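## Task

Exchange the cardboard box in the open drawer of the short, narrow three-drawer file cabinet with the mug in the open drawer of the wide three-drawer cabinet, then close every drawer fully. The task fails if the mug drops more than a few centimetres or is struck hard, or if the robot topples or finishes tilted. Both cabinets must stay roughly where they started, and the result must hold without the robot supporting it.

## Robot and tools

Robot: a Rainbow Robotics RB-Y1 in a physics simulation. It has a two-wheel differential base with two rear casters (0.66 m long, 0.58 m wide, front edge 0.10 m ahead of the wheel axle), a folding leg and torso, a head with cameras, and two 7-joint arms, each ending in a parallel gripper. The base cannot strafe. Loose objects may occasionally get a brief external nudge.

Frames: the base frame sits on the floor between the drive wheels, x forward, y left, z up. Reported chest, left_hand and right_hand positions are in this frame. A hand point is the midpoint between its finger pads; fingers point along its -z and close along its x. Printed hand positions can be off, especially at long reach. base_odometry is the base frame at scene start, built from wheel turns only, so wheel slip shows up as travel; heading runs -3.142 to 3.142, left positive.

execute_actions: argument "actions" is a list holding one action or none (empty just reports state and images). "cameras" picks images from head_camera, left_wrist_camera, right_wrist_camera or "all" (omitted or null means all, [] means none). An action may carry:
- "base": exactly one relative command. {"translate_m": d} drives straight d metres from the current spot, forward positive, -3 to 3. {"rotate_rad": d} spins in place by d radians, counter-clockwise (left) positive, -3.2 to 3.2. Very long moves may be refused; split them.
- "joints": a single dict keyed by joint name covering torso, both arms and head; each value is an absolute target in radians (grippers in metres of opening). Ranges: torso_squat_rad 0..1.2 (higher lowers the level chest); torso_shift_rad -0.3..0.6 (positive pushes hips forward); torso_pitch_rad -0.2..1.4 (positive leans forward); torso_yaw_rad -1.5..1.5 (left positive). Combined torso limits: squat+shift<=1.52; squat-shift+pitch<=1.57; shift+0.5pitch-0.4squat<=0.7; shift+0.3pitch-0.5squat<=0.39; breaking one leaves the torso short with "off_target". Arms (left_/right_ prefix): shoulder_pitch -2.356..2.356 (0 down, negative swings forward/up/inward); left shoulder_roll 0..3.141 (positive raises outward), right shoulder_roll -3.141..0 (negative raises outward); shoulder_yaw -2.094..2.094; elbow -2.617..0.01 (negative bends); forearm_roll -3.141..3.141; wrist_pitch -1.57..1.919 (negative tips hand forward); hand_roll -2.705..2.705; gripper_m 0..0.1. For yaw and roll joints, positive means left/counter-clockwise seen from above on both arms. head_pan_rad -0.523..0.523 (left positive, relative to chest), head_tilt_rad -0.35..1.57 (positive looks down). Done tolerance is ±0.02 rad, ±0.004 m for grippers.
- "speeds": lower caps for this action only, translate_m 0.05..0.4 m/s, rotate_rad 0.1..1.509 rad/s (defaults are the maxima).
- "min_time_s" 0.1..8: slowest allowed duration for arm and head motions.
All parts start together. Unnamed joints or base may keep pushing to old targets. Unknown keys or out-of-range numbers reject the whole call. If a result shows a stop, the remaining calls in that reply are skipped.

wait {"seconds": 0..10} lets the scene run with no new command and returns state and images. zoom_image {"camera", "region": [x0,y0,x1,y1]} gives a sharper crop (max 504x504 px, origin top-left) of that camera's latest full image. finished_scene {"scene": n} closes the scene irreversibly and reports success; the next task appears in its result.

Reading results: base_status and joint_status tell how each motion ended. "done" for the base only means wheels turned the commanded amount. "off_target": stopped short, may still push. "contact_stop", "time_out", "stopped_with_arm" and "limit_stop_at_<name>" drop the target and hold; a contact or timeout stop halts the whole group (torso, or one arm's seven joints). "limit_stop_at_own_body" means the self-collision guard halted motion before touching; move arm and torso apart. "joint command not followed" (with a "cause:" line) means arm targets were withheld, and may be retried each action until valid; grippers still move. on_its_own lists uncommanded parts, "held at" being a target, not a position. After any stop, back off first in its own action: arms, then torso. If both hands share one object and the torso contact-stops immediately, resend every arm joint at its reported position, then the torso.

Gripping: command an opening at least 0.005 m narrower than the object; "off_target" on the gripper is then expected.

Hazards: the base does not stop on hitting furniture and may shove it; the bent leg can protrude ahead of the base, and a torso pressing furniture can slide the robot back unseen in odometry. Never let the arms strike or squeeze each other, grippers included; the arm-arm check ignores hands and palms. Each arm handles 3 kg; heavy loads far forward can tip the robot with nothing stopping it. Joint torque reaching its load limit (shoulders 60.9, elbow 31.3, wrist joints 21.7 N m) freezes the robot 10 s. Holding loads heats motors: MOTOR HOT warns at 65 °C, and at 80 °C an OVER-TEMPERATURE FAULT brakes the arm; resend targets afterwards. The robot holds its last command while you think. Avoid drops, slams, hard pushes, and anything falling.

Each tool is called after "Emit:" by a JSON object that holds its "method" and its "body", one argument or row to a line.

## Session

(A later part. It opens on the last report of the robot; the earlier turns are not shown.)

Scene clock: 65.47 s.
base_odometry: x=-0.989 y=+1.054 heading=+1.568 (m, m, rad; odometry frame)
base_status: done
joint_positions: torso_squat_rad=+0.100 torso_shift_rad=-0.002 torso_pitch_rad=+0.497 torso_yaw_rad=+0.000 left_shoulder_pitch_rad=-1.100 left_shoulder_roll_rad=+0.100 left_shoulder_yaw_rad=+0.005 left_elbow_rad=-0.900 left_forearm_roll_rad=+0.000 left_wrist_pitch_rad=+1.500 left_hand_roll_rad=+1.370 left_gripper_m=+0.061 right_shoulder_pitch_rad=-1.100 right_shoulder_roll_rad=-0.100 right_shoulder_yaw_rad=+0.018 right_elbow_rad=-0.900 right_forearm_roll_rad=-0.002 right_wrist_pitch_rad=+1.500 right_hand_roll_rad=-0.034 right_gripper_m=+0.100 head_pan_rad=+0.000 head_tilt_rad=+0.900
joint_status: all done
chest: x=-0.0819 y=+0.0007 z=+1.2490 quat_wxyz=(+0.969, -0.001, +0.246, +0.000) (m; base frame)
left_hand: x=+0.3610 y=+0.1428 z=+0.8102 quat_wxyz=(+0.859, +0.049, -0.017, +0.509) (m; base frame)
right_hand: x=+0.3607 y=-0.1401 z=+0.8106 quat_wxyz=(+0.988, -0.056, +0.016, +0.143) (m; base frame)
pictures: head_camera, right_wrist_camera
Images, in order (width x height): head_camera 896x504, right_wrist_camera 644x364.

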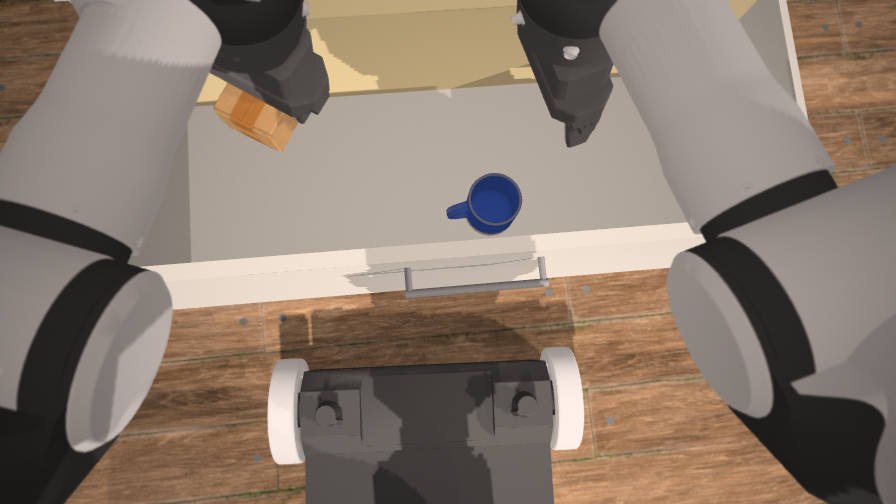

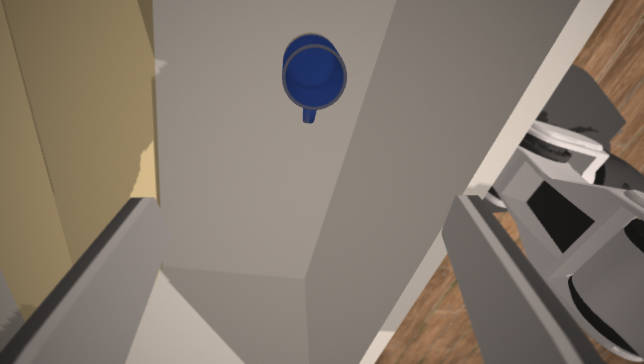

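Emit:
{"method": "execute_actions", "body": {
  "actions": [
    {"joints":{"torso_squat_rad":0.6,"right_shoulder_pitch_rad":-1.15,"right_elbow_rad":-0.55,"right_wrist_pitch_rad":1.2,"right_shoulder_roll_rad":0,"left_shoulder_pitch_rad":-1.3,"left_elbow_rad":-1.0,"left_wrist_pitch_rad":1.8}}
  ],
  "cameras": ["head_camera","right_wrist_camera"]
}}

Scene clock: 69.27 s.
base_odometry: x=-0.989 y=+1.054 heading=+1.568 (m, m, rad; odometry frame)
base_status: not commanded
joint_positions: torso_squat_rad=+0.600 torso_shift_rad=-0.002 torso_pitch_rad=+0.497 torso_yaw_rad=+0.000 left_shoulder_pitch_rad=-1.300 left_shoulder_roll_rad=+0.100 left_shoulder_yaw_rad=+0.005 left_elbow_rad=-1.000 left_forearm_roll_rad=+0.000 left_wrist_pitch_rad=+1.800 left_hand_roll_rad=+1.370 left_gripper_m=+0.061 right_shoulder_pitch_rad=-1.150 right_shoulder_roll_rad=+0.000 right_shoulder_yaw_rad=+0.018 right_elbow_rad=-0.550 right_forearm_roll_rad=-0.002 right_wrist_pitch_rad=+1.200 right_hand_roll_rad=-0.034 right_gripper_m=+0.100 head_pan_rad=+0.000 head_tilt_rad=+0.900
joint_status: all done
chest: x=-0.0817 y=+0.0007 z=+1.1302 quat_wxyz=(+0.969, -0.001, +0.246, +0.000) (m; base frame)
left_hand: x=+0.3988 y=+0.1135 z=+0.8026 quat_wxyz=(+0.868, +0.062, -0.026, +0.492) (m; base frame)
right_hand: x=+0.3208 y=-0.0880 z=+0.6250 quat_wxyz=(+0.984, -0.020, +0.025, +0.176) (m; base frame)
pictures: head_camera, right_wrist_camera
Images, in order (width x height): head_camera 896x504, right_wrist_camera 644x364.

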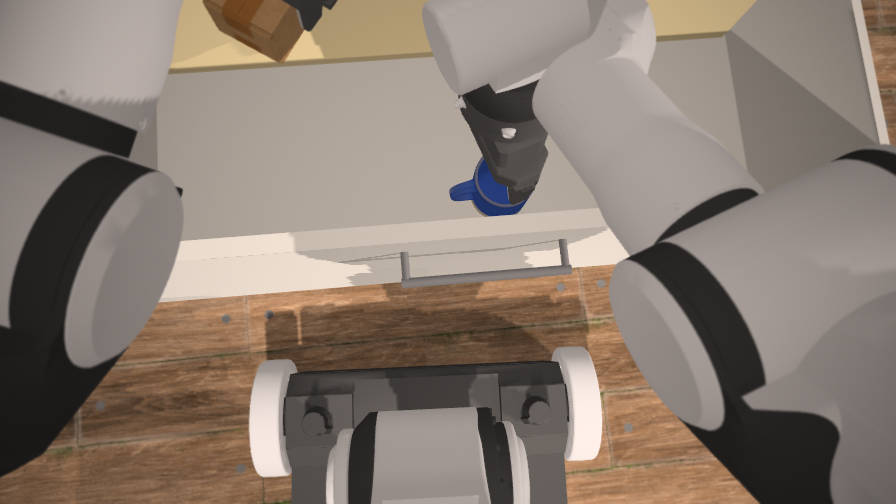

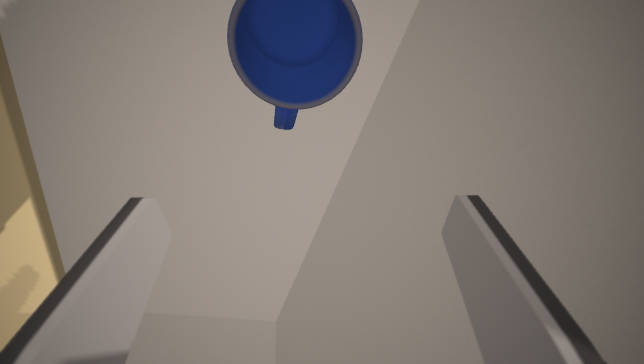

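Emit:
{"method": "execute_actions", "body": {
  "actions": [
    {"joints":{"torso_squat_rad":0.85}}
  ],
  "cameras": ["head_camera","right_wrist_camera"]
}}

Scene clock: 71.33 s.
base_odometry: x=-0.989 y=+1.054 heading=+1.568 (m, m, rad; odometry frame)
base_status: not commanded
joint_positions: torso_squat_rad=+0.850 torso_shift_rad=-0.002 torso_pitch_rad=+0.497 torso_yaw_rad=+0.000 left_shoulder_pitch_rad=-1.300 left_shoulder_roll_rad=+0.100 left_shoulder_yaw_rad=+0.005 left_elbow_rad=-1.000 left_forearm_roll_rad=+0.000 left_wrist_pitch_rad=+1.800 left_hand_roll_rad=+1.370 left_gripper_m=+0.061 right_shoulder_pitch_rad=-1.150 right_shoulder_roll_rad=+0.000 right_shoulder_yaw_rad=+0.018 right_elbow_rad=-0.550 right_forearm_roll_rad=-0.002 right_wrist_pitch_rad=+1.200 right_hand_roll_rad=-0.034 right_gripper_m=+0.100 head_pan_rad=+0.000 head_tilt_rad=+0.900
joint_status: all done
chest: x=-0.0815 y=+0.0006 z=+1.0145 quat_wxyz=(+0.969, -0.001, +0.246, +0.000) (m; base frame)
left_hand: x=+0.3990 y=+0.1135 z=+0.6868 quat_wxyz=(+0.868, +0.062, -0.025, +0.492) (m; base frame)
right_hand: x=+0.3211 y=-0.0880 z=+0.5092 quat_wxyz=(+0.984, -0.020, +0.025, +0.176) (m; base frame)
pictures: head_camera, right_wrist_camera
Images, in order (width x height): head_camera 896x504, right_wrist_camera 644x364.

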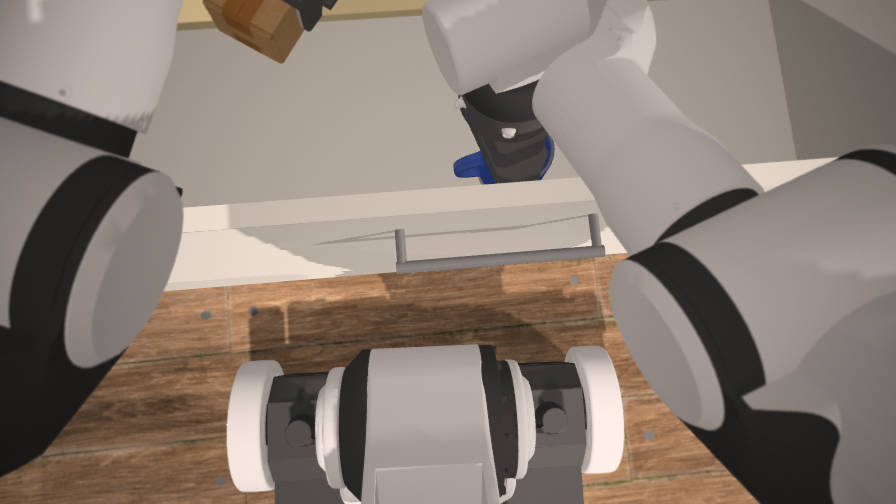

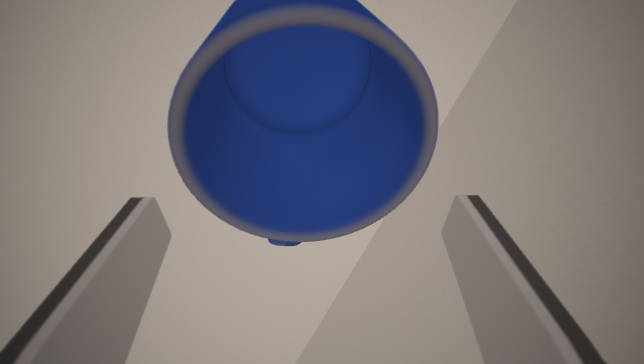

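Emit:
{"method": "execute_actions", "body": {
  "actions": [
    {"joints":{"right_shoulder_roll_rad":-0.055}}
  ],
  "cameras": ["right_wrist_camera"]
}}

Emit:
{"method": "execute_actions", "body": {
  "actions": [
    {"joints":{"torso_squat_rad":0.93}}
  ],
  "cameras": ["right_wrist_camera"]
}}

Scene clock: 72.53 s.
base_odometry: x=-0.989 y=+1.054 heading=+1.568 (m, m, rad; odometry frame)
base_status: not commanded
joint_positions: torso_squat_rad=+0.850 torso_shift_rad=-0.002 torso_pitch_rad=+0.497 torso_yaw_rad=+0.000 left_shoulder_pitch_rad=-1.300 left_shoulder_roll_rad=+0.100 left_shoulder_yaw_rad=+0.005 left_elbow_rad=-1.000 left_forearm_roll_rad=+0.000 left_wrist_pitch_rad=+1.800 left_hand_roll_rad=+1.370 left_gripper_m=+0.061 right_shoulder_pitch_rad=-1.150 right_shoulder_roll_rad=-0.055 right_shoulder_yaw_rad=+0.018 right_elbow_rad=-0.550 right_forearm_roll_rad=-0.002 right_wrist_pitch_rad=+1.200 right_hand_roll_rad=-0.034 right_gripper_m=+0.100 head_pan_rad=+0.000 head_tilt_rad=+0.900
joint_status: all done
chest: x=-0.0815 y=+0.0006 z=+1.0145 quat_wxyz=(+0.969, -0.001, +0.246, +0.000) (m; base frame)
left_hand: x=+0.3990 y=+0.1135 z=+0.6868 quat_wxyz=(+0.868, +0.062, -0.025, +0.492) (m; base frame)
right_hand: x=+0.3345 y=-0.1239 z=+0.5108 quat_wxyz=(+0.986, -0.042, +0.020, +0.160) (m; base frame)
pictures: right_wrist_camera
Images, in order (width x height): right_wrist_camera 644x364.

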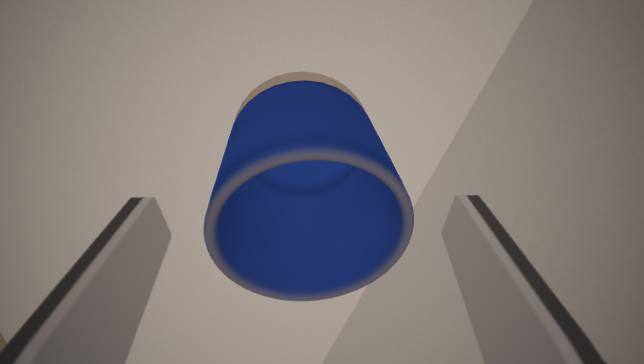

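Scene clock: 73.57 s.
base_odometry: x=-0.989 y=+1.054 heading=+1.568 (m, m, rad; odometry frame)
base_status: not commanded
joint_positions: torso_squat_rad=+0.930 torso_shift_rad=-0.002 torso_pitch_rad=+0.497 torso_yaw_rad=+0.000 left_shoulder_pitch_rad=-1.300 left_shoulder_roll_rad=+0.100 left_shoulder_yaw_rad=+0.005 left_elbow_rad=-1.000 left_forearm_roll_rad=+0.000 left_wrist_pitch_rad=+1.800 left_hand_roll_rad=+1.370 left_gripper_m=+0.061 right_shoulder_pitch_rad=-1.150 right_shoulder_roll_rad=-0.055 right_shoulder_yaw_rad=+0.018 right_elbow_rad=-0.550 right_forearm_roll_rad=-0.002 right_wrist_pitch_rad=+1.200 right_hand_roll_rad=-0.034 right_gripper_m=+0.100 head_pan_rad=+0.000 head_tilt_rad=+0.900
joint_status: all done
chest: x=-0.0814 y=+0.0006 z=+0.9710 quat_wxyz=(+0.969, -0.001, +0.246, +0.000) (m; base frame)
left_hand: x=+0.3991 y=+0.1135 z=+0.6432 quat_wxyz=(+0.868, +0.062, -0.025, +0.492) (m; base frame)
right_hand: x=+0.3346 y=-0.1239 z=+0.4673 quat_wxyz=(+0.986, -0.042, +0.020, +0.160) (m; base frame)
pictures: right_wrist_camera
Images, in order (width x height): right_wrist_camera 644x364.

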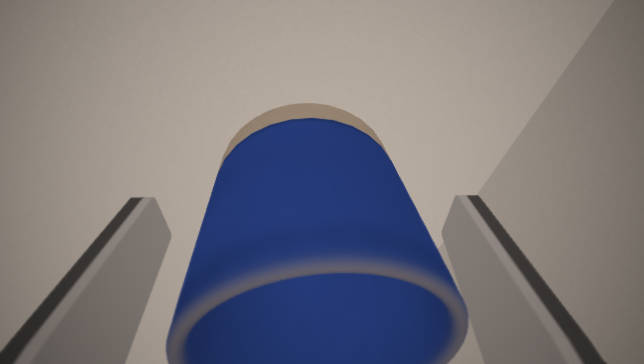

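A bit lower, then grip.

Emit:
{"method": "execute_actions", "body": {
  "actions": [
    {"joints":{"torso_squat_rad":0.97}}
  ],
  "cameras": []
}}

Emit:
{"method": "execute_actions", "body": {
  "actions": [
    {"joints":{"right_gripper_m":0.04}}
  ],
  "cameras": ["right_wrist_camera"]
}}

Scene clock: 75.07 s.
base_odometry: x=-0.989 y=+1.054 heading=+1.568 (m, m, rad; odometry frame)
base_status: not commanded
joint_positions: torso_squat_rad=+0.968 torso_shift_rad=-0.004 torso_pitch_rad=+0.492 torso_yaw_rad=+0.000 left_shoulder_pitch_rad=-1.300 left_shoulder_roll_rad=+0.100 left_shoulder_yaw_rad=+0.005 left_elbow_rad=-1.000 left_forearm_roll_rad=+0.000 left_wrist_pitch_rad=+1.800 left_hand_roll_rad=+1.370 left_gripper_m=+0.061 right_shoulder_pitch_rad=-1.154 right_shoulder_roll_rad=-0.055 right_shoulder_yaw_rad=+0.018 right_elbow_rad=-0.553 right_forearm_roll_rad=-0.002 right_wrist_pitch_rad=+1.200 right_hand_roll_rad=-0.034 right_gripper_m=+0.100 head_pan_rad=+0.000 head_tilt_rad=+0.900
joint_status: torso_squat_rad contact_stop (moved +0.038 of +0.040)
chest: x=-0.0833 y=+0.0007 z=+0.9503 quat_wxyz=(+0.970, -0.001, +0.243, +0.000) (m; base frame)
left_hand: x=+0.3986 y=+0.1135 z=+0.6248 quat_wxyz=(+0.868, +0.061, -0.027, +0.492) (m; base frame)
right_hand: x=+0.3381 y=-0.1221 z=+0.4509 quat_wxyz=(+0.986, -0.042, +0.014, +0.161) (m; base frame)
pictures: none
No camera images: the call's "cameras" was empty. Leave "cameras" out to get every camera's image.

not run: a stop came earlier in this reply.

Emit:
{"method": "execute_actions", "body": {
  "actions": [
    {"joints":{"torso_squat_rad":0.945}}
  ],
  "cameras": []
}}

Emit:
{"method": "execute_actions", "body": {
  "actions": [
    {"joints":{"right_gripper_m":0.04}}
  ],
  "cameras": ["right_wrist_camera"]
}}

Scene clock: 76.13 s.
base_odometry: x=-0.989 y=+1.054 heading=+1.568 (m, m, rad; odometry frame)
base_status: not commanded
joint_positions: torso_squat_rad=+0.945 torso_shift_rad=-0.003 torso_pitch_rad=+0.493 torso_yaw_rad=+0.000 left_shoulder_pitch_rad=-1.300 left_shoulder_roll_rad=+0.100 left_shoulder_yaw_rad=+0.005 left_elbow_rad=-1.000 left_forearm_roll_rad=+0.000 left_wrist_pitch_rad=+1.800 left_hand_roll_rad=+1.370 left_gripper_m=+0.061 right_shoulder_pitch_rad=-1.151 right_shoulder_roll_rad=-0.055 right_shoulder_yaw_rad=+0.018 right_elbow_rad=-0.550 right_forearm_roll_rad=-0.002 right_wrist_pitch_rad=+1.200 right_hand_roll_rad=-0.034 right_gripper_m=+0.100 head_pan_rad=+0.000 head_tilt_rad=+0.900
joint_status: all done
chest: x=-0.0828 y=+0.0006 z=+0.9631 quat_wxyz=(+0.970, -0.001, +0.244, +0.000) (m; base frame)
left_hand: x=+0.3988 y=+0.1135 z=+0.6369 quat_wxyz=(+0.868, +0.061, -0.027, +0.492) (m; base frame)
right_hand: x=+0.3351 y=-0.1235 z=+0.4610 quat_wxyz=(+0.986, -0.042, +0.018, +0.160) (m; base frame)
pictures: none
No camera images: the call's "cameras" was empty. Leave "cameras" out to get every camera's image.

Scene clock: 77.23 s.
base_odometry: x=-0.989 y=+1.054 heading=+1.568 (m, m, rad; odometry frame)
base_status: not commanded
joint_positions: torso_squat_rad=+0.945 torso_shift_rad=-0.003 torso_pitch_rad=+0.493 torso_yaw_rad=+0.000 left_shoulder_pitch_rad=-1.300 left_shoulder_roll_rad=+0.100 left_shoulder_yaw_rad=+0.005 left_elbow_rad=-1.000 left_forearm_roll_rad=+0.000 left_wrist_pitch_rad=+1.800 left_hand_roll_rad=+1.370 left_gripper_m=+0.061 right_shoulder_pitch_rad=-1.150 right_shoulder_roll_rad=-0.055 right_shoulder_yaw_rad=+0.018 right_elbow_rad=-0.550 right_forearm_roll_rad=-0.002 right_wrist_pitch_rad=+1.200 right_hand_roll_rad=-0.034 right_gripper_m=+0.082 head_pan_rad=+0.000 head_tilt_rad=+0.900
joint_status: right_gripper_m off_target (ended at +0.082, target +0.040)
chest: x=-0.0828 y=+0.0006 z=+0.9631 quat_wxyz=(+0.970, -0.001, +0.244, +0.000) (m; base frame)
left_hand: x=+0.3988 y=+0.1135 z=+0.6369 quat_wxyz=(+0.868, +0.061, -0.027, +0.492) (m; base frame)
right_hand: x=+0.3351 y=-0.1236 z=+0.4610 quat_wxyz=(+0.986, -0.042, +0.019, +0.160) (m; base frame)
pictures: right_wrist_camera
Images, in order (width x height): right_wrist_camera 644x364.

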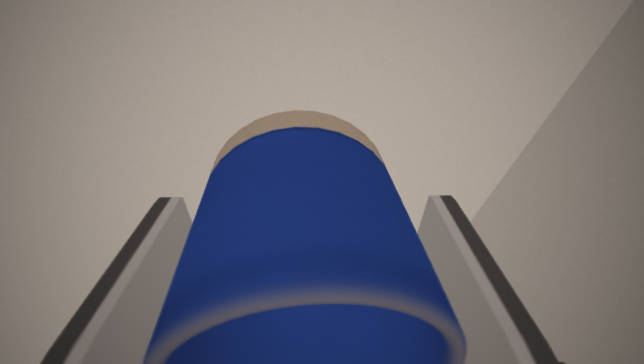

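Emit:
{"method": "execute_actions", "body": {
  "actions": [
    {"joints":{"right_shoulder_pitch_rad":-1.3,"right_elbow_rad":-1.0,"right_wrist_pitch_rad":1.8,"left_hand_roll_rad":0.3},"min_time_s":2}
  ],
  "cameras": []
}}

Emit:
{"method": "execute_actions", "body": {
  "actions": [
    {"joints":{"left_shoulder_pitch_rad":-1.2,"left_elbow_rad":-0.4,"left_wrist_pitch_rad":1.1},"min_time_s":2}
  ],
  "cameras": ["head_camera","left_wrist_camera"]
}}

Scene clock: 82.17 s.
base_odometry: x=-0.989 y=+1.054 heading=+1.568 (m, m, rad; odometry frame)
base_status: not commanded
joint_positions: torso_squat_rad=+0.945 torso_shift_rad=-0.003 torso_pitch_rad=+0.493 torso_yaw_rad=+0.000 left_shoulder_pitch_rad=-1.300 left_shoulder_roll_rad=+0.100 left_shoulder_yaw_rad=+0.005 left_elbow_rad=-1.000 left_forearm_roll_rad=+0.000 left_wrist_pitch_rad=+1.800 left_hand_roll_rad=+0.300 left_gripper_m=+0.061 right_shoulder_pitch_rad=-1.278 right_shoulder_roll_rad=-0.055 right_shoulder_yaw_rad=+0.018 right_elbow_rad=-0.971 right_forearm_roll_rad=-0.002 right_wrist_pitch_rad=+1.752 right_hand_roll_rad=-0.034 right_gripper_m=+0.082 head_pan_rad=+0.000 head_tilt_rad=+0.900
joint_status: right_shoulder_pitch_rad time_out (moved -0.128 of -0.150); right_elbow_rad time_out (moved -0.421 of -0.450); right_wrist_pitch_rad time_out (moved +0.552 of +0.600); the others done
on_its_own: right_shoulder_pitch_rad is held at -1.278, not at your -1.300, since a time_out; right_elbow_rad is held at -0.971, not at your -1.000, since a time_out; right_wrist_pitch_rad is held at +1.752, not at your +1.800, since a time_out
chest: x=-0.0828 y=+0.0006 z=+0.9630 quat_wxyz=(+0.970, -0.001, +0.244, +0.000) (m; base frame)
left_hand: x=+0.3988 y=+0.1135 z=+0.6369 quat_wxyz=(+0.998, +0.066, +0.008, -0.020) (m; base frame)
right_hand: x=+0.3856 y=-0.0893 z=+0.6172 quat_wxyz=(+0.983, -0.055, +0.021, +0.174) (m; base frame)
pictures: none
joint command not followed: on one or more control steps a check withheld the commanded joint targets of the right arm, and it was not sent them on those steps.
cause: the commanded joint targets would bring a part of the robot too close to another arm (this arm's wrist and the other arm's wrist); next, command targets that bring no part of the robot closer to that arm.
No camera images: the call's "cameras" was empty. Leave "cameras" out to get every camera's image.

not run: a stop came earlier in this reply.

Emit:
{"method": "execute_actions", "body": {
  "actions": [
    {"joints":{"left_shoulder_pitch_rad":-1.2,"left_elbow_rad":-0.4,"left_wrist_pitch_rad":1.1,"left_shoulder_roll_rad":0.16,"right_shoulder_roll_rad":-0.15},"min_time_s":2}
  ],
  "cameras": ["head_camera","left_wrist_camera"]
}}

Scene clock: 84.73 s.
base_odometry: x=-0.989 y=+1.054 heading=+1.568 (m, m, rad; odometry frame)
base_status: not commanded
joint_positions: torso_squat_rad=+0.945 torso_shift_rad=-0.003 torso_pitch_rad=+0.493 torso_yaw_rad=+0.000 left_shoulder_pitch_rad=-1.200 left_shoulder_roll_rad=+0.160 left_shoulder_yaw_rad=+0.005 left_elbow_rad=-0.400 left_forearm_roll_rad=+0.000 left_wrist_pitch_rad=+1.100 left_hand_roll_rad=+0.300 left_gripper_m=+0.061 right_shoulder_pitch_rad=-1.278 right_shoulder_roll_rad=-0.150 right_shoulder_yaw_rad=+0.018 right_elbow_rad=-0.971 right_forearm_roll_rad=-0.002 right_wrist_pitch_rad=+1.752 right_hand_roll_rad=-0.034 right_gripper_m=+0.082 head_pan_rad=+0.000 head_tilt_rad=+0.900
joint_status: all done
on_its_own: right_shoulder_pitch_rad is held at -1.278, not at your -1.300, since a time_out; right_elbow_rad is held at -0.971, not at your -1.000, since a time_out; right_wrist_pitch_rad is held at +1.752, not at your +1.800, since a time_out
chest: x=-0.0828 y=+0.0006 z=+0.9630 quat_wxyz=(+0.970, -0.001, +0.244, +0.000) (m; base frame)
left_hand: x=+0.3532 y=+0.1960 z=+0.4558 quat_wxyz=(+0.997, +0.080, +0.000, +0.008) (m; base frame)
right_hand: x=+0.4050 y=-0.1434 z=+0.6243 quat_wxyz=(+0.986, -0.089, +0.013, +0.141) (m; base frame)
pictures: head_camera, left_wrist_camera
Images, in order (width x height): head_camera 896x504, left_wrist_camera 644x364.

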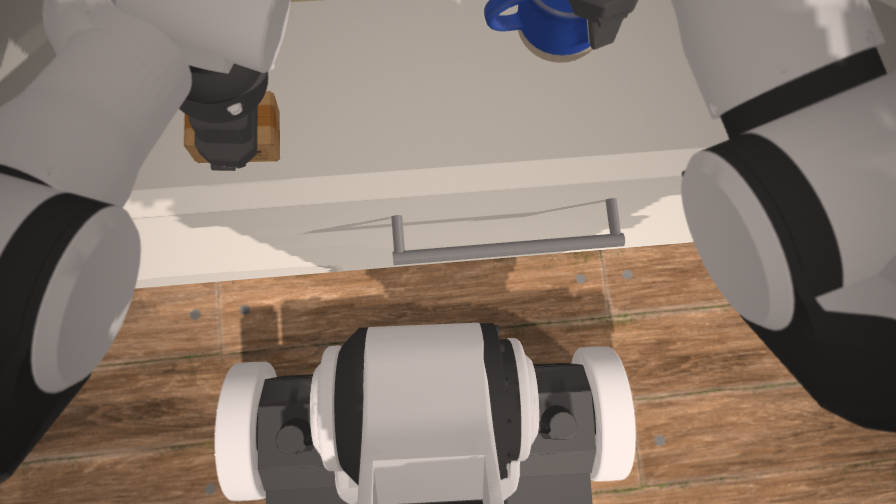

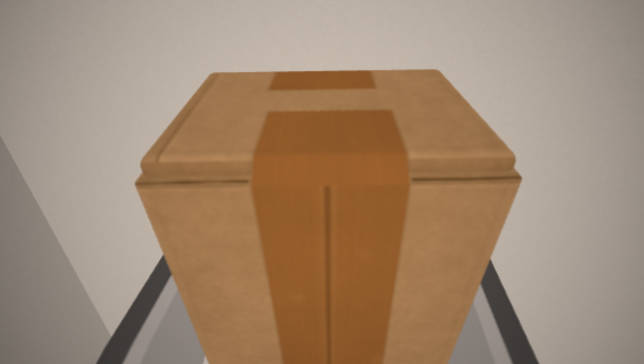

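Try lowering from the torso.

Emit:
{"method": "execute_actions", "body": {
  "actions": [
    {"joints":{"torso_squat_rad":0.99}}
  ],
  "cameras": []
}}

Scene clock: 85.93 s.
base_odometry: x=-0.989 y=+1.054 heading=+1.568 (m, m, rad; odometry frame)
base_status: not commanded
joint_positions: torso_squat_rad=+0.990 torso_shift_rad=-0.004 torso_pitch_rad=+0.492 torso_yaw_rad=+0.000 left_shoulder_pitch_rad=-1.202 left_shoulder_roll_rad=+0.161 left_shoulder_yaw_rad=+0.005 left_elbow_rad=-0.401 left_forearm_roll_rad=+0.000 left_wrist_pitch_rad=+1.100 left_hand_roll_rad=+0.300 left_gripper_m=+0.059 right_shoulder_pitch_rad=-1.278 right_shoulder_roll_rad=-0.150 right_shoulder_yaw_rad=+0.018 right_elbow_rad=-0.971 right_forearm_roll_rad=-0.002 right_wrist_pitch_rad=+1.752 right_hand_roll_rad=-0.034 right_gripper_m=+0.082 head_pan_rad=+0.000 head_tilt_rad=+0.900
joint_status: all done
on_its_own: right_shoulder_pitch_rad is held at -1.278, not at your -1.300, since a time_out; right_elbow_rad is held at -0.971, not at your -1.000, since a time_out; right_wrist_pitch_rad is held at +1.752, not at your +1.800, since a time_out
chest: x=-0.0832 y=+0.0005 z=+0.9372 quat_wxyz=(+0.970, -0.001, +0.244, +0.000) (m; base frame)
left_hand: x=+0.3552 y=+0.1961 z=+0.4319 quat_wxyz=(+0.997, +0.080, -0.002, +0.008) (m; base frame)
right_hand: x=+0.4049 y=-0.1435 z=+0.5989 quat_wxyz=(+0.986, -0.089, +0.013, +0.141) (m; base frame)
pictures: none
No camera images: the call's "cameras" was empty. Leave "cameras" out to get every camera's image.

Emit:
{"method": "execute_actions", "body": {
  "actions": [
    {"joints":{"left_gripper_m":0.1}}
  ],
  "cameras": []
}}

Emit:
{"method": "execute_actions", "body": {
  "actions": [
    {"joints":{"torso_squat_rad":0.3}}
  ],
  "cameras": []
}}

Emit:
{"method": "execute_actions", "body": {
  "actions": [
    {"base":{"translate_m":-0.5}}
  ],
  "cameras": []
}}

Emit:
{"method": "execute_actions", "body": {
  "actions": [
    {"joints":{"torso_squat_rad":0.95,"left_gripper_m":0,"left_shoulder_pitch_rad":-1.3,"left_elbow_rad":-0.4,"left_wrist_pitch_rad":0,"left_shoulder_roll_rad":0.2,"right_shoulder_pitch_rad":-0.6,"right_elbow_rad":-1.8,"right_wrist_pitch_rad":1.9,"head_tilt_rad":0.5},"min_time_s":2}
  ],
  "cameras": ["head_camera"]
}}

Scene clock: 87.87 s.
base_odometry: x=-0.989 y=+1.054 heading=+1.568 (m, m, rad; odometry frame)
base_status: not commanded
joint_positions: torso_squat_rad=+0.990 torso_shift_rad=-0.003 torso_pitch_rad=+0.493 torso_yaw_rad=+0.000 left_shoulder_pitch_rad=-1.200 left_shoulder_roll_rad=+0.160 left_shoulder_yaw_rad=+0.005 left_elbow_rad=-0.400 left_forearm_roll_rad=+0.000 left_wrist_pitch_rad=+1.100 left_hand_roll_rad=+0.300 left_gripper_m=+0.099 right_shoulder_pitch_rad=-1.278 right_shoulder_roll_rad=-0.150 right_shoulder_yaw_rad=+0.018 right_elbow_rad=-0.971 right_forearm_roll_rad=-0.002 right_wrist_pitch_rad=+1.752 right_hand_roll_rad=-0.034 right_gripper_m=+0.082 head_pan_rad=+0.000 head_tilt_rad=+0.900
joint_status: all done
on_its_own: right_shoulder_pitch_rad is held at -1.278, not at your -1.300, since a time_out; right_elbow_rad is held at -0.971, not at your -1.000, since a time_out; right_wrist_pitch_rad is held at +1.752, not at your +1.800, since a time_out
chest: x=-0.0827 y=+0.0005 z=+0.9371 quat_wxyz=(+0.970, -0.001, +0.244, +0.000) (m; base frame)
left_hand: x=+0.3536 y=+0.1963 z=+0.4302 quat_wxyz=(+0.997, +0.080, +0.000, +0.008) (m; base frame)
right_hand: x=+0.4050 y=-0.1435 z=+0.5983 quat_wxyz=(+0.986, -0.089, +0.013, +0.141) (m; base frame)
pictures: none
No camera images: the call's "cameras" was empty. Leave "cameras" out to get every camera's image.

Scene clock: 90.93 s.
base_odometry: x=-0.989 y=+1.054 heading=+1.568 (m, m, rad; odometry frame)
base_status: not commanded
joint_positions: torso_squat_rad=+0.300 torso_shift_rad=-0.003 torso_pitch_rad=+0.493 torso_yaw_rad=+0.000 left_shoulder_pitch_rad=-1.200 left_shoulder_roll_rad=+0.160 left_shoulder_yaw_rad=+0.005 left_elbow_rad=-0.400 left_forearm_roll_rad=+0.000 left_wrist_pitch_rad=+1.100 left_hand_roll_rad=+0.300 left_gripper_m=+0.099 right_shoulder_pitch_rad=-1.278 right_shoulder_roll_rad=-0.150 right_shoulder_yaw_rad=+0.018 right_elbow_rad=-0.971 right_forearm_roll_rad=-0.002 right_wrist_pitch_rad=+1.752 right_hand_roll_rad=-0.034 right_gripper_m=+0.082 head_pan_rad=+0.000 head_tilt_rad=+0.900
joint_status: all done
on_its_own: right_shoulder_pitch_rad is held at -1.278, not at your -1.300, since a time_out; right_elbow_rad is held at -0.971, not at your -1.000, since a time_out; right_wrist_pitch_rad is held at +1.752, not at your +1.800, since a time_out
chest: x=-0.0836 y=+0.0006 z=+1.2217 quat_wxyz=(+0.970, -0.001, +0.244, +0.000) (m; base frame)
left_hand: x=+0.3525 y=+0.1964 z=+0.7146 quat_wxyz=(+0.997, +0.080, +0.000, +0.008) (m; base frame)
right_hand: x=+0.4041 y=-0.1434 z=+0.8829 quat_wxyz=(+0.986, -0.089, +0.013, +0.141) (m; base frame)
pictures: none
No camera images: the call's "cameras" was empty. Leave "cameras" out to get every camera's image.

Scene clock: 101.90 s.
TORQUE FAULT: left_wrist_pitch_rad reached its load limit. The robot stopped for 10 seconds, dropped its targets and accepts commands again. The stop added 8.5 s to the call and to motion_time.
base_odometry: x=-0.990 y=+0.824 heading=+1.566 (m, m, rad; odometry frame)
base_status: translate_m torque_fault (by the wheels' count: -0.230 of -0.500)
joint_positions: torso_squat_rad=+0.300 torso_shift_rad=-0.003 torso_pitch_rad=+0.493 torso_yaw_rad=+0.000 left_shoulder_pitch_rad=-1.205 left_shoulder_roll_rad=+0.162 left_shoulder_yaw_rad=+0.004 left_elbow_rad=-0.404 left_forearm_roll_rad=-0.001 left_wrist_pitch_rad=+1.094 left_hand_roll_rad=+0.300 left_gripper_m=+0.099 right_shoulder_pitch_rad=-1.278 right_shoulder_roll_rad=-0.150 right_shoulder_yaw_rad=+0.018 right_elbow_rad=-0.971 right_forearm_roll_rad=-0.002 right_wrist_pitch_rad=+1.752 right_hand_roll_rad=-0.034 right_gripper_m=+0.081 head_pan_rad=+0.000 head_tilt_rad=+0.900
joint_status: not commanded
on_its_own: right_shoulder_pitch_rad is held at -1.278, not at your -1.300, since a time_out; right_elbow_rad is held at -0.971, not at your -1.000, since a time_out; right_wrist_pitch_rad is held at +1.752, not at your +1.800, since a time_out
chest: x=-0.0836 y=+0.0007 z=+1.2218 quat_wxyz=(+0.970, -0.001, +0.244, +0.000) (m; base frame)
left_hand: x=+0.3585 y=+0.1960 z=+0.7177 quat_wxyz=(+0.997, +0.079, -0.008, +0.008) (m; base frame)
right_hand: x=+0.4041 y=-0.1435 z=+0.8828 quat_wxyz=(+0.986, -0.089, +0.013, +0.141) (m; base frame)
pictures: none
No camera images: the call's "cameras" was empty. Leave "cameras" out to get every camera's image.

not run: a stop came earlier in this reply.

Finger hooked the drawer front. Lift the hand.

Emit:
{"method": "execute_actions", "body": {
  "actions": [
    {"base":{"translate_m":0.03},"joints":{"right_gripper_m":0.04}}
  ],
  "cameras": []
}}

Emit:
{"method": "execute_actions", "body": {
  "actions": [
    {"joints":{"left_elbow_rad":-0.9,"left_wrist_pitch_rad":1.6}}
  ],
  "cameras": []
}}

Emit:
{"method": "execute_actions", "body": {
  "actions": [
    {"base":{"translate_m":-0.5}}
  ],
  "cameras": []
}}

Emit:
{"method": "execute_actions", "body": {
  "actions": [
    {"joints":{"torso_squat_rad":0.95,"left_gripper_m":0,"left_shoulder_pitch_rad":-1.3,"left_elbow_rad":-0.4,"left_wrist_pitch_rad":0,"left_shoulder_roll_rad":0.2,"right_shoulder_pitch_rad":-0.6,"right_elbow_rad":-1.8,"right_wrist_pitch_rad":1.9,"head_tilt_rad":0.5},"min_time_s":2}
  ],
  "cameras": ["head_camera"]
}}

Scene clock: 103.43 s.
base_odometry: x=-0.990 y=+0.854 heading=+1.566 (m, m, rad; odometry frame)
base_status: done
joint_positions: torso_squat_rad=+0.300 torso_shift_rad=-0.003 torso_pitch_rad=+0.494 torso_yaw_rad=+0.000 left_shoulder_pitch_rad=-1.205 left_shoulder_roll_rad=+0.162 left_shoulder_yaw_rad=+0.004 left_elbow_rad=-0.404 left_forearm_roll_rad=-0.001 left_wrist_pitch_rad=+1.094 left_hand_roll_rad=+0.300 left_gripper_m=+0.099 right_shoulder_pitch_rad=-1.278 right_shoulder_roll_rad=-0.150 right_shoulder_yaw_rad=+0.018 right_elbow_rad=-0.971 right_forearm_roll_rad=-0.002 right_wrist_pitch_rad=+1.752 right_hand_roll_rad=-0.034 right_gripper_m=+0.081 head_pan_rad=+0.000 head_tilt_rad=+0.900
joint_status: right_gripper_m off_target (ended at +0.081, target +0.040)
on_its_own: right_shoulder_pitch_rad is held at -1.278, not at your -1.300, since a time_out; right_elbow_rad is held at -0.971, not at your -1.000, since a time_out; right_wrist_pitch_rad is held at +1.752, not at your +1.800, since a time_out
chest: x=-0.0835 y=+0.0007 z=+1.2217 quat_wxyz=(+0.970, -0.001, +0.244, +0.000) (m; base frame)
left_hand: x=+0.3584 y=+0.1960 z=+0.7175 quat_wxyz=(+0.997, +0.079, -0.007, +0.008) (m; base frame)
right_hand: x=+0.4041 y=-0.1434 z=+0.8828 quat_wxyz=(+0.986, -0.089, +0.013, +0.141) (m; base frame)
pictures: none
No camera images: the call's "cameras" was empty. Leave "cameras" out to get every camera's image.

Scene clock: 104.53 s.
base_odometry: x=-0.990 y=+0.854 heading=+1.566 (m, m, rad; odometry frame)
base_status: not commanded
joint_positions: torso_squat_rad=+0.300 torso_shift_rad=-0.003 torso_pitch_rad=+0.494 torso_yaw_rad=+0.000 left_shoulder_pitch_rad=-1.205 left_shoulder_roll_rad=+0.162 left_shoulder_yaw_rad=+0.004 left_elbow_rad=-0.900 left_forearm_roll_rad=-0.001 left_wrist_pitch_rad=+1.600 left_hand_roll_rad=+0.300 left_gripper_m=+0.099 right_shoulder_pitch_rad=-1.278 right_shoulder_roll_rad=-0.150 right_shoulder_yaw_rad=+0.018 right_elbow_rad=-0.971 right_forearm_roll_rad=-0.002 right_wrist_pitch_rad=+1.752 right_hand_roll_rad=-0.034 right_gripper_m=+0.081 head_pan_rad=+0.000 head_tilt_rad=+0.900
joint_status: all done
on_its_own: right_shoulder_pitch_rad is held at -1.278, not at your -1.300, since a time_out; right_elbow_rad is held at -0.971, not at your -1.000, since a time_out; right_wrist_pitch_rad is held at +1.752, not at your +1.800, since a time_out
chest: x=-0.0835 y=+0.0007 z=+1.2217 quat_wxyz=(+0.970, -0.001, +0.244, +0.000) (m; base frame)
left_hand: x=+0.3963 y=+0.1659 z=+0.8337 quat_wxyz=(+0.997, +0.081, -0.003, +0.009) (m; base frame)
right_hand: x=+0.4041 y=-0.1435 z=+0.8828 quat_wxyz=(+0.986, -0.089, +0.013, +0.141) (m; base frame)
pictures: none
No camera images: the call's "cameras" was empty. Leave "cameras" out to get every camera's image.

Scene clock: 107.47 s.
base_odometry: x=-0.992 y=+0.354 heading=+1.564 (m, m, rad; odometry frame)
base_status: done
joint_positions: torso_squat_rad=+0.300 torso_shift_rad=-0.003 torso_pitch_rad=+0.493 torso_yaw_rad=+0.000 left_shoulder_pitch_rad=-1.205 left_shoulder_roll_rad=+0.162 left_shoulder_yaw_rad=+0.004 left_elbow_rad=-0.900 left_forearm_roll_rad=-0.001 left_wrist_pitch_rad=+1.600 left_hand_roll_rad=+0.300 left_gripper_m=+0.099 right_shoulder_pitch_rad=-1.278 right_shoulder_roll_rad=-0.150 right_shoulder_yaw_rad=+0.018 right_elbow_rad=-0.971 right_forearm_roll_rad=-0.002 right_wrist_pitch_rad=+1.752 right_hand_roll_rad=-0.034 right_gripper_m=+0.081 head_pan_rad=+0.000 head_tilt_rad=+0.900
joint_status: not commanded
on_its_own: right_shoulder_pitch_rad is held at -1.278, not at your -1.300, since a time_out; right_elbow_rad is held at -0.971, not at your -1.000, since a time_out; right_wrist_pitch_rad is held at +1.752, not at your +1.800, since a time_out
chest: x=-0.0836 y=+0.0007 z=+1.2218 quat_wxyz=(+0.970, -0.001, +0.244, +0.000) (m; base frame)
left_hand: x=+0.3962 y=+0.1659 z=+0.8337 quat_wxyz=(+0.997, +0.081, -0.003, +0.009) (m; base frame)
right_hand: x=+0.4041 y=-0.1435 z=+0.8830 quat_wxyz=(+0.986, -0.089, +0.013, +0.141) (m; base frame)
pictures: none
No camera images: the call's "cameras" was empty. Leave "cameras" out to get every camera's image.

Scene clock: 110.50 s.
base_odometry: x=-0.992 y=+0.354 heading=+1.564 (m, m, rad; odometry frame)
base_status: not commanded
joint_positions: torso_squat_rad=+0.950 torso_shift_rad=-0.003 torso_pitch_rad=+0.493 torso_yaw_rad=+0.000 left_shoulder_pitch_rad=-1.300 left_shoulder_roll_rad=+0.200 left_shoulder_yaw_rad=+0.004 left_elbow_rad=-0.400 left_forearm_roll_rad=-0.001 left_wrist_pitch_rad=+0.000 left_hand_roll_rad=+0.300 left_gripper_m=+0.000 right_shoulder_pitch_rad=-0.600 right_shoulder_roll_rad=-0.150 right_shoulder_yaw_rad=+0.018 right_elbow_rad=-1.800 right_forearm_roll_rad=-0.002 right_wrist_pitch_rad=+1.900 right_hand_roll_rad=-0.034 right_gripper_m=+0.081 head_pan_rad=+0.000 head_tilt_rad=+0.500
joint_status: all done
chest: x=-0.0827 y=+0.0006 z=+0.9602 quat_wxyz=(+0.970, -0.001, +0.244, +0.000) (m; base frame)
left_hand: x=+0.5962 y=+0.1216 z=+0.6327 quat_wxyz=(+0.835, -0.076, -0.544, -0.042) (m; base frame)
right_hand: x=+0.2583 y=-0.2071 z=+0.5772 quat_wxyz=(+0.995, -0.055, +0.006, +0.085) (m; base frame)
pictures: head_camera
Images, in order (width x height): head_camera 896x504.

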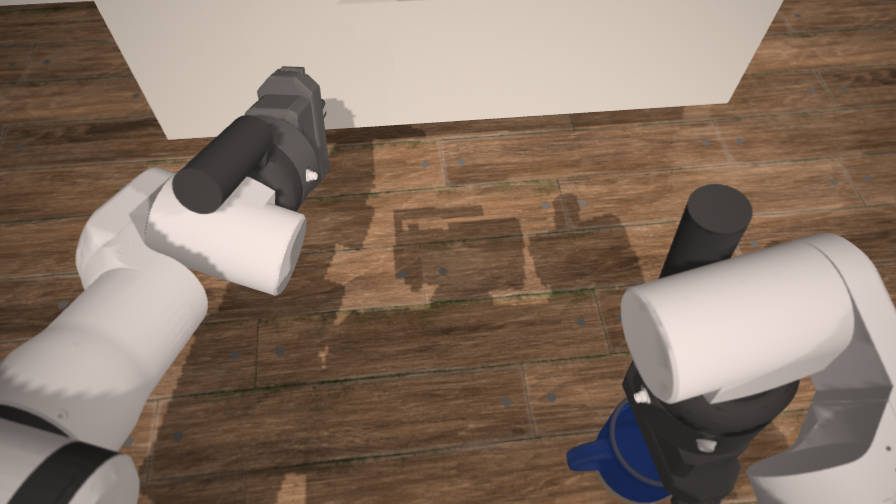

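Emit:
{"method": "execute_actions", "body": {
  "actions": [
    {"joints":{"left_wrist_pitch_rad":0.45,"head_tilt_rad":0.2}}
  ],
  "cameras": []
}}

Emit:
{"method": "execute_actions", "body": {
  "actions": [
    {"base":{"translate_m":0.65},"speeds":{"translate_m":0.12}}
  ],
  "cameras": ["head_camera"]
}}

Scene clock: 111.77 s.
base_odometry: x=-0.992 y=+0.354 heading=+1.564 (m, m, rad; odometry frame)
base_status: not commanded
joint_positions: torso_squat_rad=+0.950 torso_shift_rad=-0.003 torso_pitch_rad=+0.493 torso_yaw_rad=+0.000 left_shoulder_pitch_rad=-1.300 left_shoulder_roll_rad=+0.200 left_shoulder_yaw_rad=+0.004 left_elbow_rad=-0.400 left_forearm_roll_rad=-0.001 left_wrist_pitch_rad=+0.450 left_hand_roll_rad=+0.300 left_gripper_m=+0.000 right_shoulder_pitch_rad=-0.600 right_shoulder_roll_rad=-0.150 right_shoulder_yaw_rad=+0.018 right_elbow_rad=-1.800 right_forearm_roll_rad=-0.002 right_wrist_pitch_rad=+1.900 right_hand_roll_rad=-0.034 right_gripper_m=+0.081 head_pan_rad=+0.000 head_tilt_rad=+0.200
joint_status: all done
chest: x=-0.0827 y=+0.0006 z=+0.9602 quat_wxyz=(+0.970, -0.001, +0.244, +0.000) (m; base frame)
left_hand: x=+0.5413 y=+0.1536 z=+0.5519 quat_wxyz=(+0.935, -0.010, -0.355, -0.021) (m; base frame)
right_hand: x=+0.2583 y=-0.2071 z=+0.5772 quat_wxyz=(+0.995, -0.055, +0.006, +0.085) (m; base frame)
pictures: none
No camera images: the call's "cameras" was empty. Leave "cameras" out to get every camera's image.

Scene clock: 117.97 s.
base_odometry: x=-0.988 y=+1.004 heading=+1.563 (m, m, rad; odometry frame)
base_status: done
joint_positions: torso_squat_rad=+0.950 torso_shift_rad=-0.003 torso_pitch_rad=+0.493 torso_yaw_rad=+0.000 left_shoulder_pitch_rad=-1.300 left_shoulder_roll_rad=+0.200 left_shoulder_yaw_rad=+0.004 left_elbow_rad=-0.400 left_forearm_roll_rad=-0.001 left_wrist_pitch_rad=+0.450 left_hand_roll_rad=+0.300 left_gripper_m=+0.000 right_shoulder_pitch_rad=-0.600 right_shoulder_roll_rad=-0.150 right_shoulder_yaw_rad=+0.018 right_elbow_rad=-1.800 right_forearm_roll_rad=-0.002 right_wrist_pitch_rad=+1.900 right_hand_roll_rad=-0.034 right_gripper_m=+0.081 head_pan_rad=+0.000 head_tilt_rad=+0.200
joint_status: not commanded
chest: x=-0.0827 y=+0.0006 z=+0.9602 quat_wxyz=(+0.970, -0.001, +0.244, +0.000) (m; base frame)
left_hand: x=+0.5412 y=+0.1537 z=+0.5518 quat_wxyz=(+0.935, -0.010, -0.355, -0.021) (m; base frame)
right_hand: x=+0.2583 y=-0.2071 z=+0.5772 quat_wxyz=(+0.995, -0.055, +0.006, +0.085) (m; base frame)
pictures: head_camera
Images, in order (width x height): head_camera 896x504.

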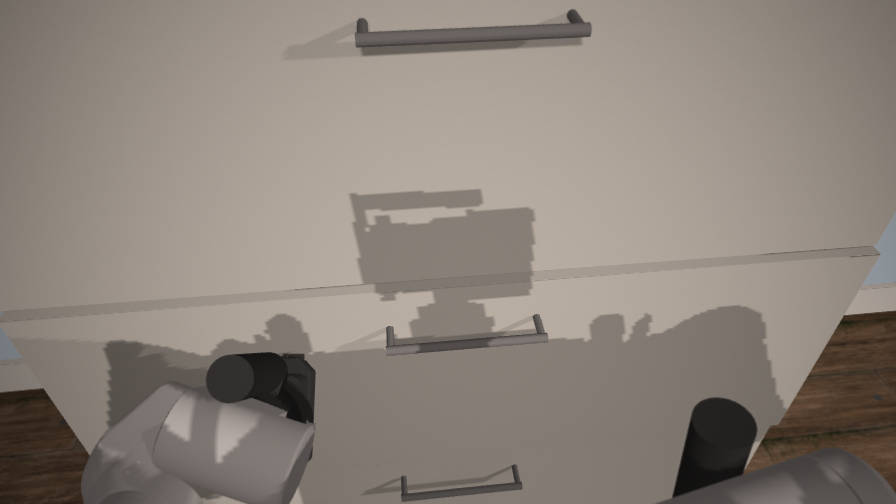

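Emit:
{"method": "execute_actions", "body": {
  "actions": [
    {"base":{"translate_m":0.02},"speeds":{"translate_m":0.05}}
  ],
  "cameras": ["head_camera"]
}}

Scene clock: 119.10 s.
base_odometry: x=-0.988 y=+1.023 heading=+1.563 (m, m, rad; odometry frame)
base_status: done
joint_positions: torso_squat_rad=+0.950 torso_shift_rad=-0.004 torso_pitch_rad=+0.491 torso_yaw_rad=+0.000 left_shoulder_pitch_rad=-1.295 left_shoulder_roll_rad=+0.197 left_shoulder_yaw_rad=+0.004 left_elbow_rad=-0.397 left_forearm_roll_rad=-0.001 left_wrist_pitch_rad=+0.451 left_hand_roll_rad=+0.300 left_gripper_m=+0.000 right_shoulder_pitch_rad=-0.600 right_shoulder_roll_rad=-0.150 right_shoulder_yaw_rad=+0.018 right_elbow_rad=-1.800 right_forearm_roll_rad=-0.002 right_wrist_pitch_rad=+1.900 right_hand_roll_rad=-0.034 right_gripper_m=+0.081 head_pan_rad=+0.000 head_tilt_rad=+0.200
joint_status: not commanded
chest: x=-0.0838 y=+0.0006 z=+0.9604 quat_wxyz=(+0.970, -0.001, +0.243, +0.000) (m; base frame)
left_hand: x=+0.5375 y=+0.1536 z=+0.5494 quat_wxyz=(+0.936, -0.010, -0.352, -0.021) (m; base frame)
right_hand: x=+0.2581 y=-0.2069 z=+0.5781 quat_wxyz=(+0.995, -0.055, +0.005, +0.085) (m; base frame)
pictures: head_camera
Images, in order (width x height): head_camera 896x504.

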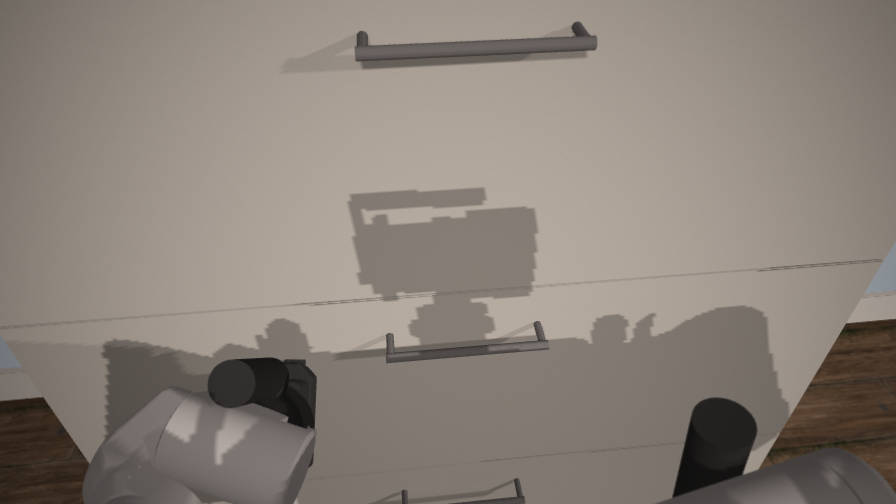

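Emit:
{"method": "execute_actions", "body": {
  "actions": [
    {"base":{"translate_m":-0.3},"joints":{"torso_squat_rad":0.4}}
  ],
  "cameras": []
}}

Emit:
{"method": "execute_actions", "body": {
  "actions": [
    {"base":{"rotate_rad":-2.42},"joints":{"right_shoulder_pitch_rad":-1.1,"right_elbow_rad":-0.9,"right_wrist_pitch_rad":1.5,"right_shoulder_roll_rad":-0.1,"left_shoulder_pitch_rad":-0.3,"left_wrist_pitch_rad":0,"left_shoulder_roll_rad":0.05},"min_time_s":3}
  ],
  "cameras": []
}}

Emit:
{"method": "execute_actions", "body": {
  "actions": [
    {"base":{"translate_m":2.15}}
  ],
  "cameras": []
}}

Emit:
{"method": "execute_actions", "body": {
  "actions": [
    {"base":{"rotate_rad":-0.716},"joints":{"head_tilt_rad":0.8}}
  ],
  "cameras": []
}}

Emit:
{"method": "execute_actions", "body": {
  "actions": [
    {"base":{"translate_m":0.45}}
  ],
  "cameras": ["head_camera"]
}}

Scene clock: 122.50 s.
base_odometry: x=-0.990 y=+0.723 heading=+1.562 (m, m, rad; odometry frame)
base_status: done
joint_positions: torso_squat_rad=+0.400 torso_shift_rad=-0.003 torso_pitch_rad=+0.493 torso_yaw_rad=+0.000 left_shoulder_pitch_rad=-1.300 left_shoulder_roll_rad=+0.200 left_shoulder_yaw_rad=+0.004 left_elbow_rad=-0.400 left_forearm_roll_rad=-0.001 left_wrist_pitch_rad=+0.450 left_hand_roll_rad=+0.300 left_gripper_m=+0.000 right_shoulder_pitch_rad=-0.600 right_shoulder_roll_rad=-0.150 right_shoulder_yaw_rad=+0.018 right_elbow_rad=-1.800 right_forearm_roll_rad=-0.002 right_wrist_pitch_rad=+1.900 right_hand_roll_rad=-0.034 right_gripper_m=+0.081 head_pan_rad=+0.000 head_tilt_rad=+0.200
joint_status: all done
chest: x=-0.0835 y=+0.0007 z=+1.1978 quat_wxyz=(+0.970, -0.001, +0.244, +0.000) (m; base frame)
left_hand: x=+0.5405 y=+0.1538 z=+0.7894 quat_wxyz=(+0.935, -0.010, -0.355, -0.022) (m; base frame)
right_hand: x=+0.2575 y=-0.2070 z=+0.8148 quat_wxyz=(+0.995, -0.055, +0.006, +0.085) (m; base frame)
pictures: none
No camera images: the call's "cameras" was empty. Leave "cameras" out to get every camera's image.

Scene clock: 127.23 s.
base_odometry: x=-0.990 y=+0.723 heading=-0.857 (m, m, rad; odometry frame)
base_status: done
joint_positions: torso_squat_rad=+0.400 torso_shift_rad=-0.003 torso_pitch_rad=+0.493 torso_yaw_rad=+0.000 left_shoulder_pitch_rad=-0.300 left_shoulder_roll_rad=+0.050 left_shoulder_yaw_rad=+0.004 left_elbow_rad=-0.400 left_forearm_roll_rad=-0.001 left_wrist_pitch_rad=+0.000 left_hand_roll_rad=+0.300 left_gripper_m=+0.000 right_shoulder_pitch_rad=-1.100 right_shoulder_roll_rad=-0.100 right_shoulder_yaw_rad=+0.018 right_elbow_rad=-0.900 right_forearm_roll_rad=-0.002 right_wrist_pitch_rad=+1.500 right_hand_roll_rad=-0.034 right_gripper_m=+0.081 head_pan_rad=+0.000 head_tilt_rad=+0.200
joint_status: all done
chest: x=-0.0835 y=+0.0007 z=+1.1978 quat_wxyz=(+0.970, -0.001, +0.244, +0.000) (m; base frame)
left_hand: x=-0.0099 y=+0.2273 z=+0.5080 quat_wxyz=(+0.991, -0.012, -0.095, +0.097) (m; base frame)
right_hand: x=+0.3603 y=-0.1403 z=+0.7607 quat_wxyz=(+0.988, -0.056, +0.015, +0.142) (m; base frame)
pictures: none
No camera images: the call's "cameras" was empty. Leave "cameras" out to get every camera's image.

Scene clock: 133.93 s.
base_odometry: x=+0.416 y=-0.903 heading=-0.858 (m, m, rad; odometry frame)
base_status: done
joint_positions: torso_squat_rad=+0.400 torso_shift_rad=-0.003 torso_pitch_rad=+0.493 torso_yaw_rad=+0.000 left_shoulder_pitch_rad=-0.300 left_shoulder_roll_rad=+0.050 left_shoulder_yaw_rad=+0.004 left_elbow_rad=-0.400 left_forearm_roll_rad=-0.001 left_wrist_pitch_rad=+0.000 left_hand_roll_rad=+0.300 left_gripper_m=+0.000 right_shoulder_pitch_rad=-1.100 right_shoulder_roll_rad=-0.100 right_shoulder_yaw_rad=+0.018 right_elbow_rad=-0.900 right_forearm_roll_rad=-0.002 right_wrist_pitch_rad=+1.500 right_hand_roll_rad=-0.034 right_gripper_m=+0.081 head_pan_rad=+0.000 head_tilt_rad=+0.200
joint_status: not commanded
chest: x=-0.0835 y=+0.0007 z=+1.1978 quat_wxyz=(+0.970, -0.001, +0.244, +0.000) (m; base frame)
left_hand: x=-0.0099 y=+0.2274 z=+0.5080 quat_wxyz=(+0.991, -0.012, -0.095, +0.097) (m; base frame)
right_hand: x=+0.3604 y=-0.1402 z=+0.7607 quat_wxyz=(+0.988, -0.056, +0.015, +0.142) (m; base frame)
pictures: none
No camera images: the call's "cameras" was empty. Leave "cameras" out to get every camera's image.

Scene clock: 136.63 s.
base_odometry: x=+0.416 y=-0.903 heading=-1.573 (m, m, rad; odometry frame)
base_status: done
joint_positions: torso_squat_rad=+0.400 torso_shift_rad=-0.003 torso_pitch_rad=+0.493 torso_yaw_rad=+0.000 left_shoulder_pitch_rad=-0.300 left_shoulder_roll_rad=+0.050 left_shoulder_yaw_rad=+0.004 left_elbow_rad=-0.400 left_forearm_roll_rad=-0.001 left_wrist_pitch_rad=+0.000 left_hand_roll_rad=+0.300 left_gripper_m=+0.000 right_shoulder_pitch_rad=-1.100 right_shoulder_roll_rad=-0.100 right_shoulder_yaw_rad=+0.018 right_elbow_rad=-0.900 right_forearm_roll_rad=-0.002 right_wrist_pitch_rad=+1.500 right_hand_roll_rad=-0.034 right_gripper_m=+0.081 head_pan_rad=+0.000 head_tilt_rad=+0.800
joint_status: all done
chest: x=-0.0835 y=+0.0007 z=+1.1978 quat_wxyz=(+0.970, -0.001, +0.244, +0.000) (m; base frame)
left_hand: x=-0.0099 y=+0.2273 z=+0.5080 quat_wxyz=(+0.991, -0.012, -0.095, +0.097) (m; base frame)
right_hand: x=+0.3604 y=-0.1402 z=+0.7607 quat_wxyz=(+0.988, -0.056, +0.015, +0.142) (m; base frame)
pictures: none
No camera images: the call's "cameras" was empty. Leave "cameras" out to get every camera's image.

Scene clock: 139.10 s.
base_odometry: x=+0.415 y=-1.353 heading=-1.574 (m, m, rad; odometry frame)
base_status: done
joint_positions: torso_squat_rad=+0.400 torso_shift_rad=-0.003 torso_pitch_rad=+0.493 torso_yaw_rad=+0.000 left_shoulder_pitch_rad=-0.300 left_shoulder_roll_rad=+0.050 left_shoulder_yaw_rad=+0.004 left_elbow_rad=-0.400 left_forearm_roll_rad=-0.001 left_wrist_pitch_rad=+0.000 left_hand_roll_rad=+0.300 left_gripper_m=+0.000 right_shoulder_pitch_rad=-1.100 right_shoulder_roll_rad=-0.100 right_shoulder_yaw_rad=+0.018 right_elbow_rad=-0.900 right_forearm_roll_rad=-0.002 right_wrist_pitch_rad=+1.500 right_hand_roll_rad=-0.034 right_gripper_m=+0.081 head_pan_rad=+0.000 head_tilt_rad=+0.800
joint_status: not commanded
chest: x=-0.0835 y=+0.0007 z=+1.1978 quat_wxyz=(+0.970, -0.001, +0.244, +0.000) (m; base frame)
left_hand: x=-0.0099 y=+0.2273 z=+0.5080 quat_wxyz=(+0.991, -0.012, -0.095, +0.097) (m; base frame)
right_hand: x=+0.3604 y=-0.1402 z=+0.7607 quat_wxyz=(+0.988, -0.056, +0.015, +0.142) (m; base frame)
pictures: head_camera
Images, in order (width x height): head_camera 896x504.

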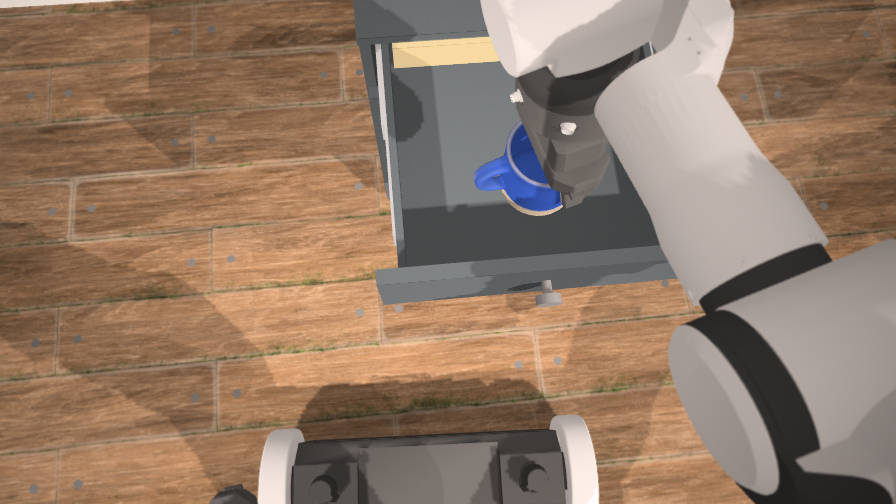

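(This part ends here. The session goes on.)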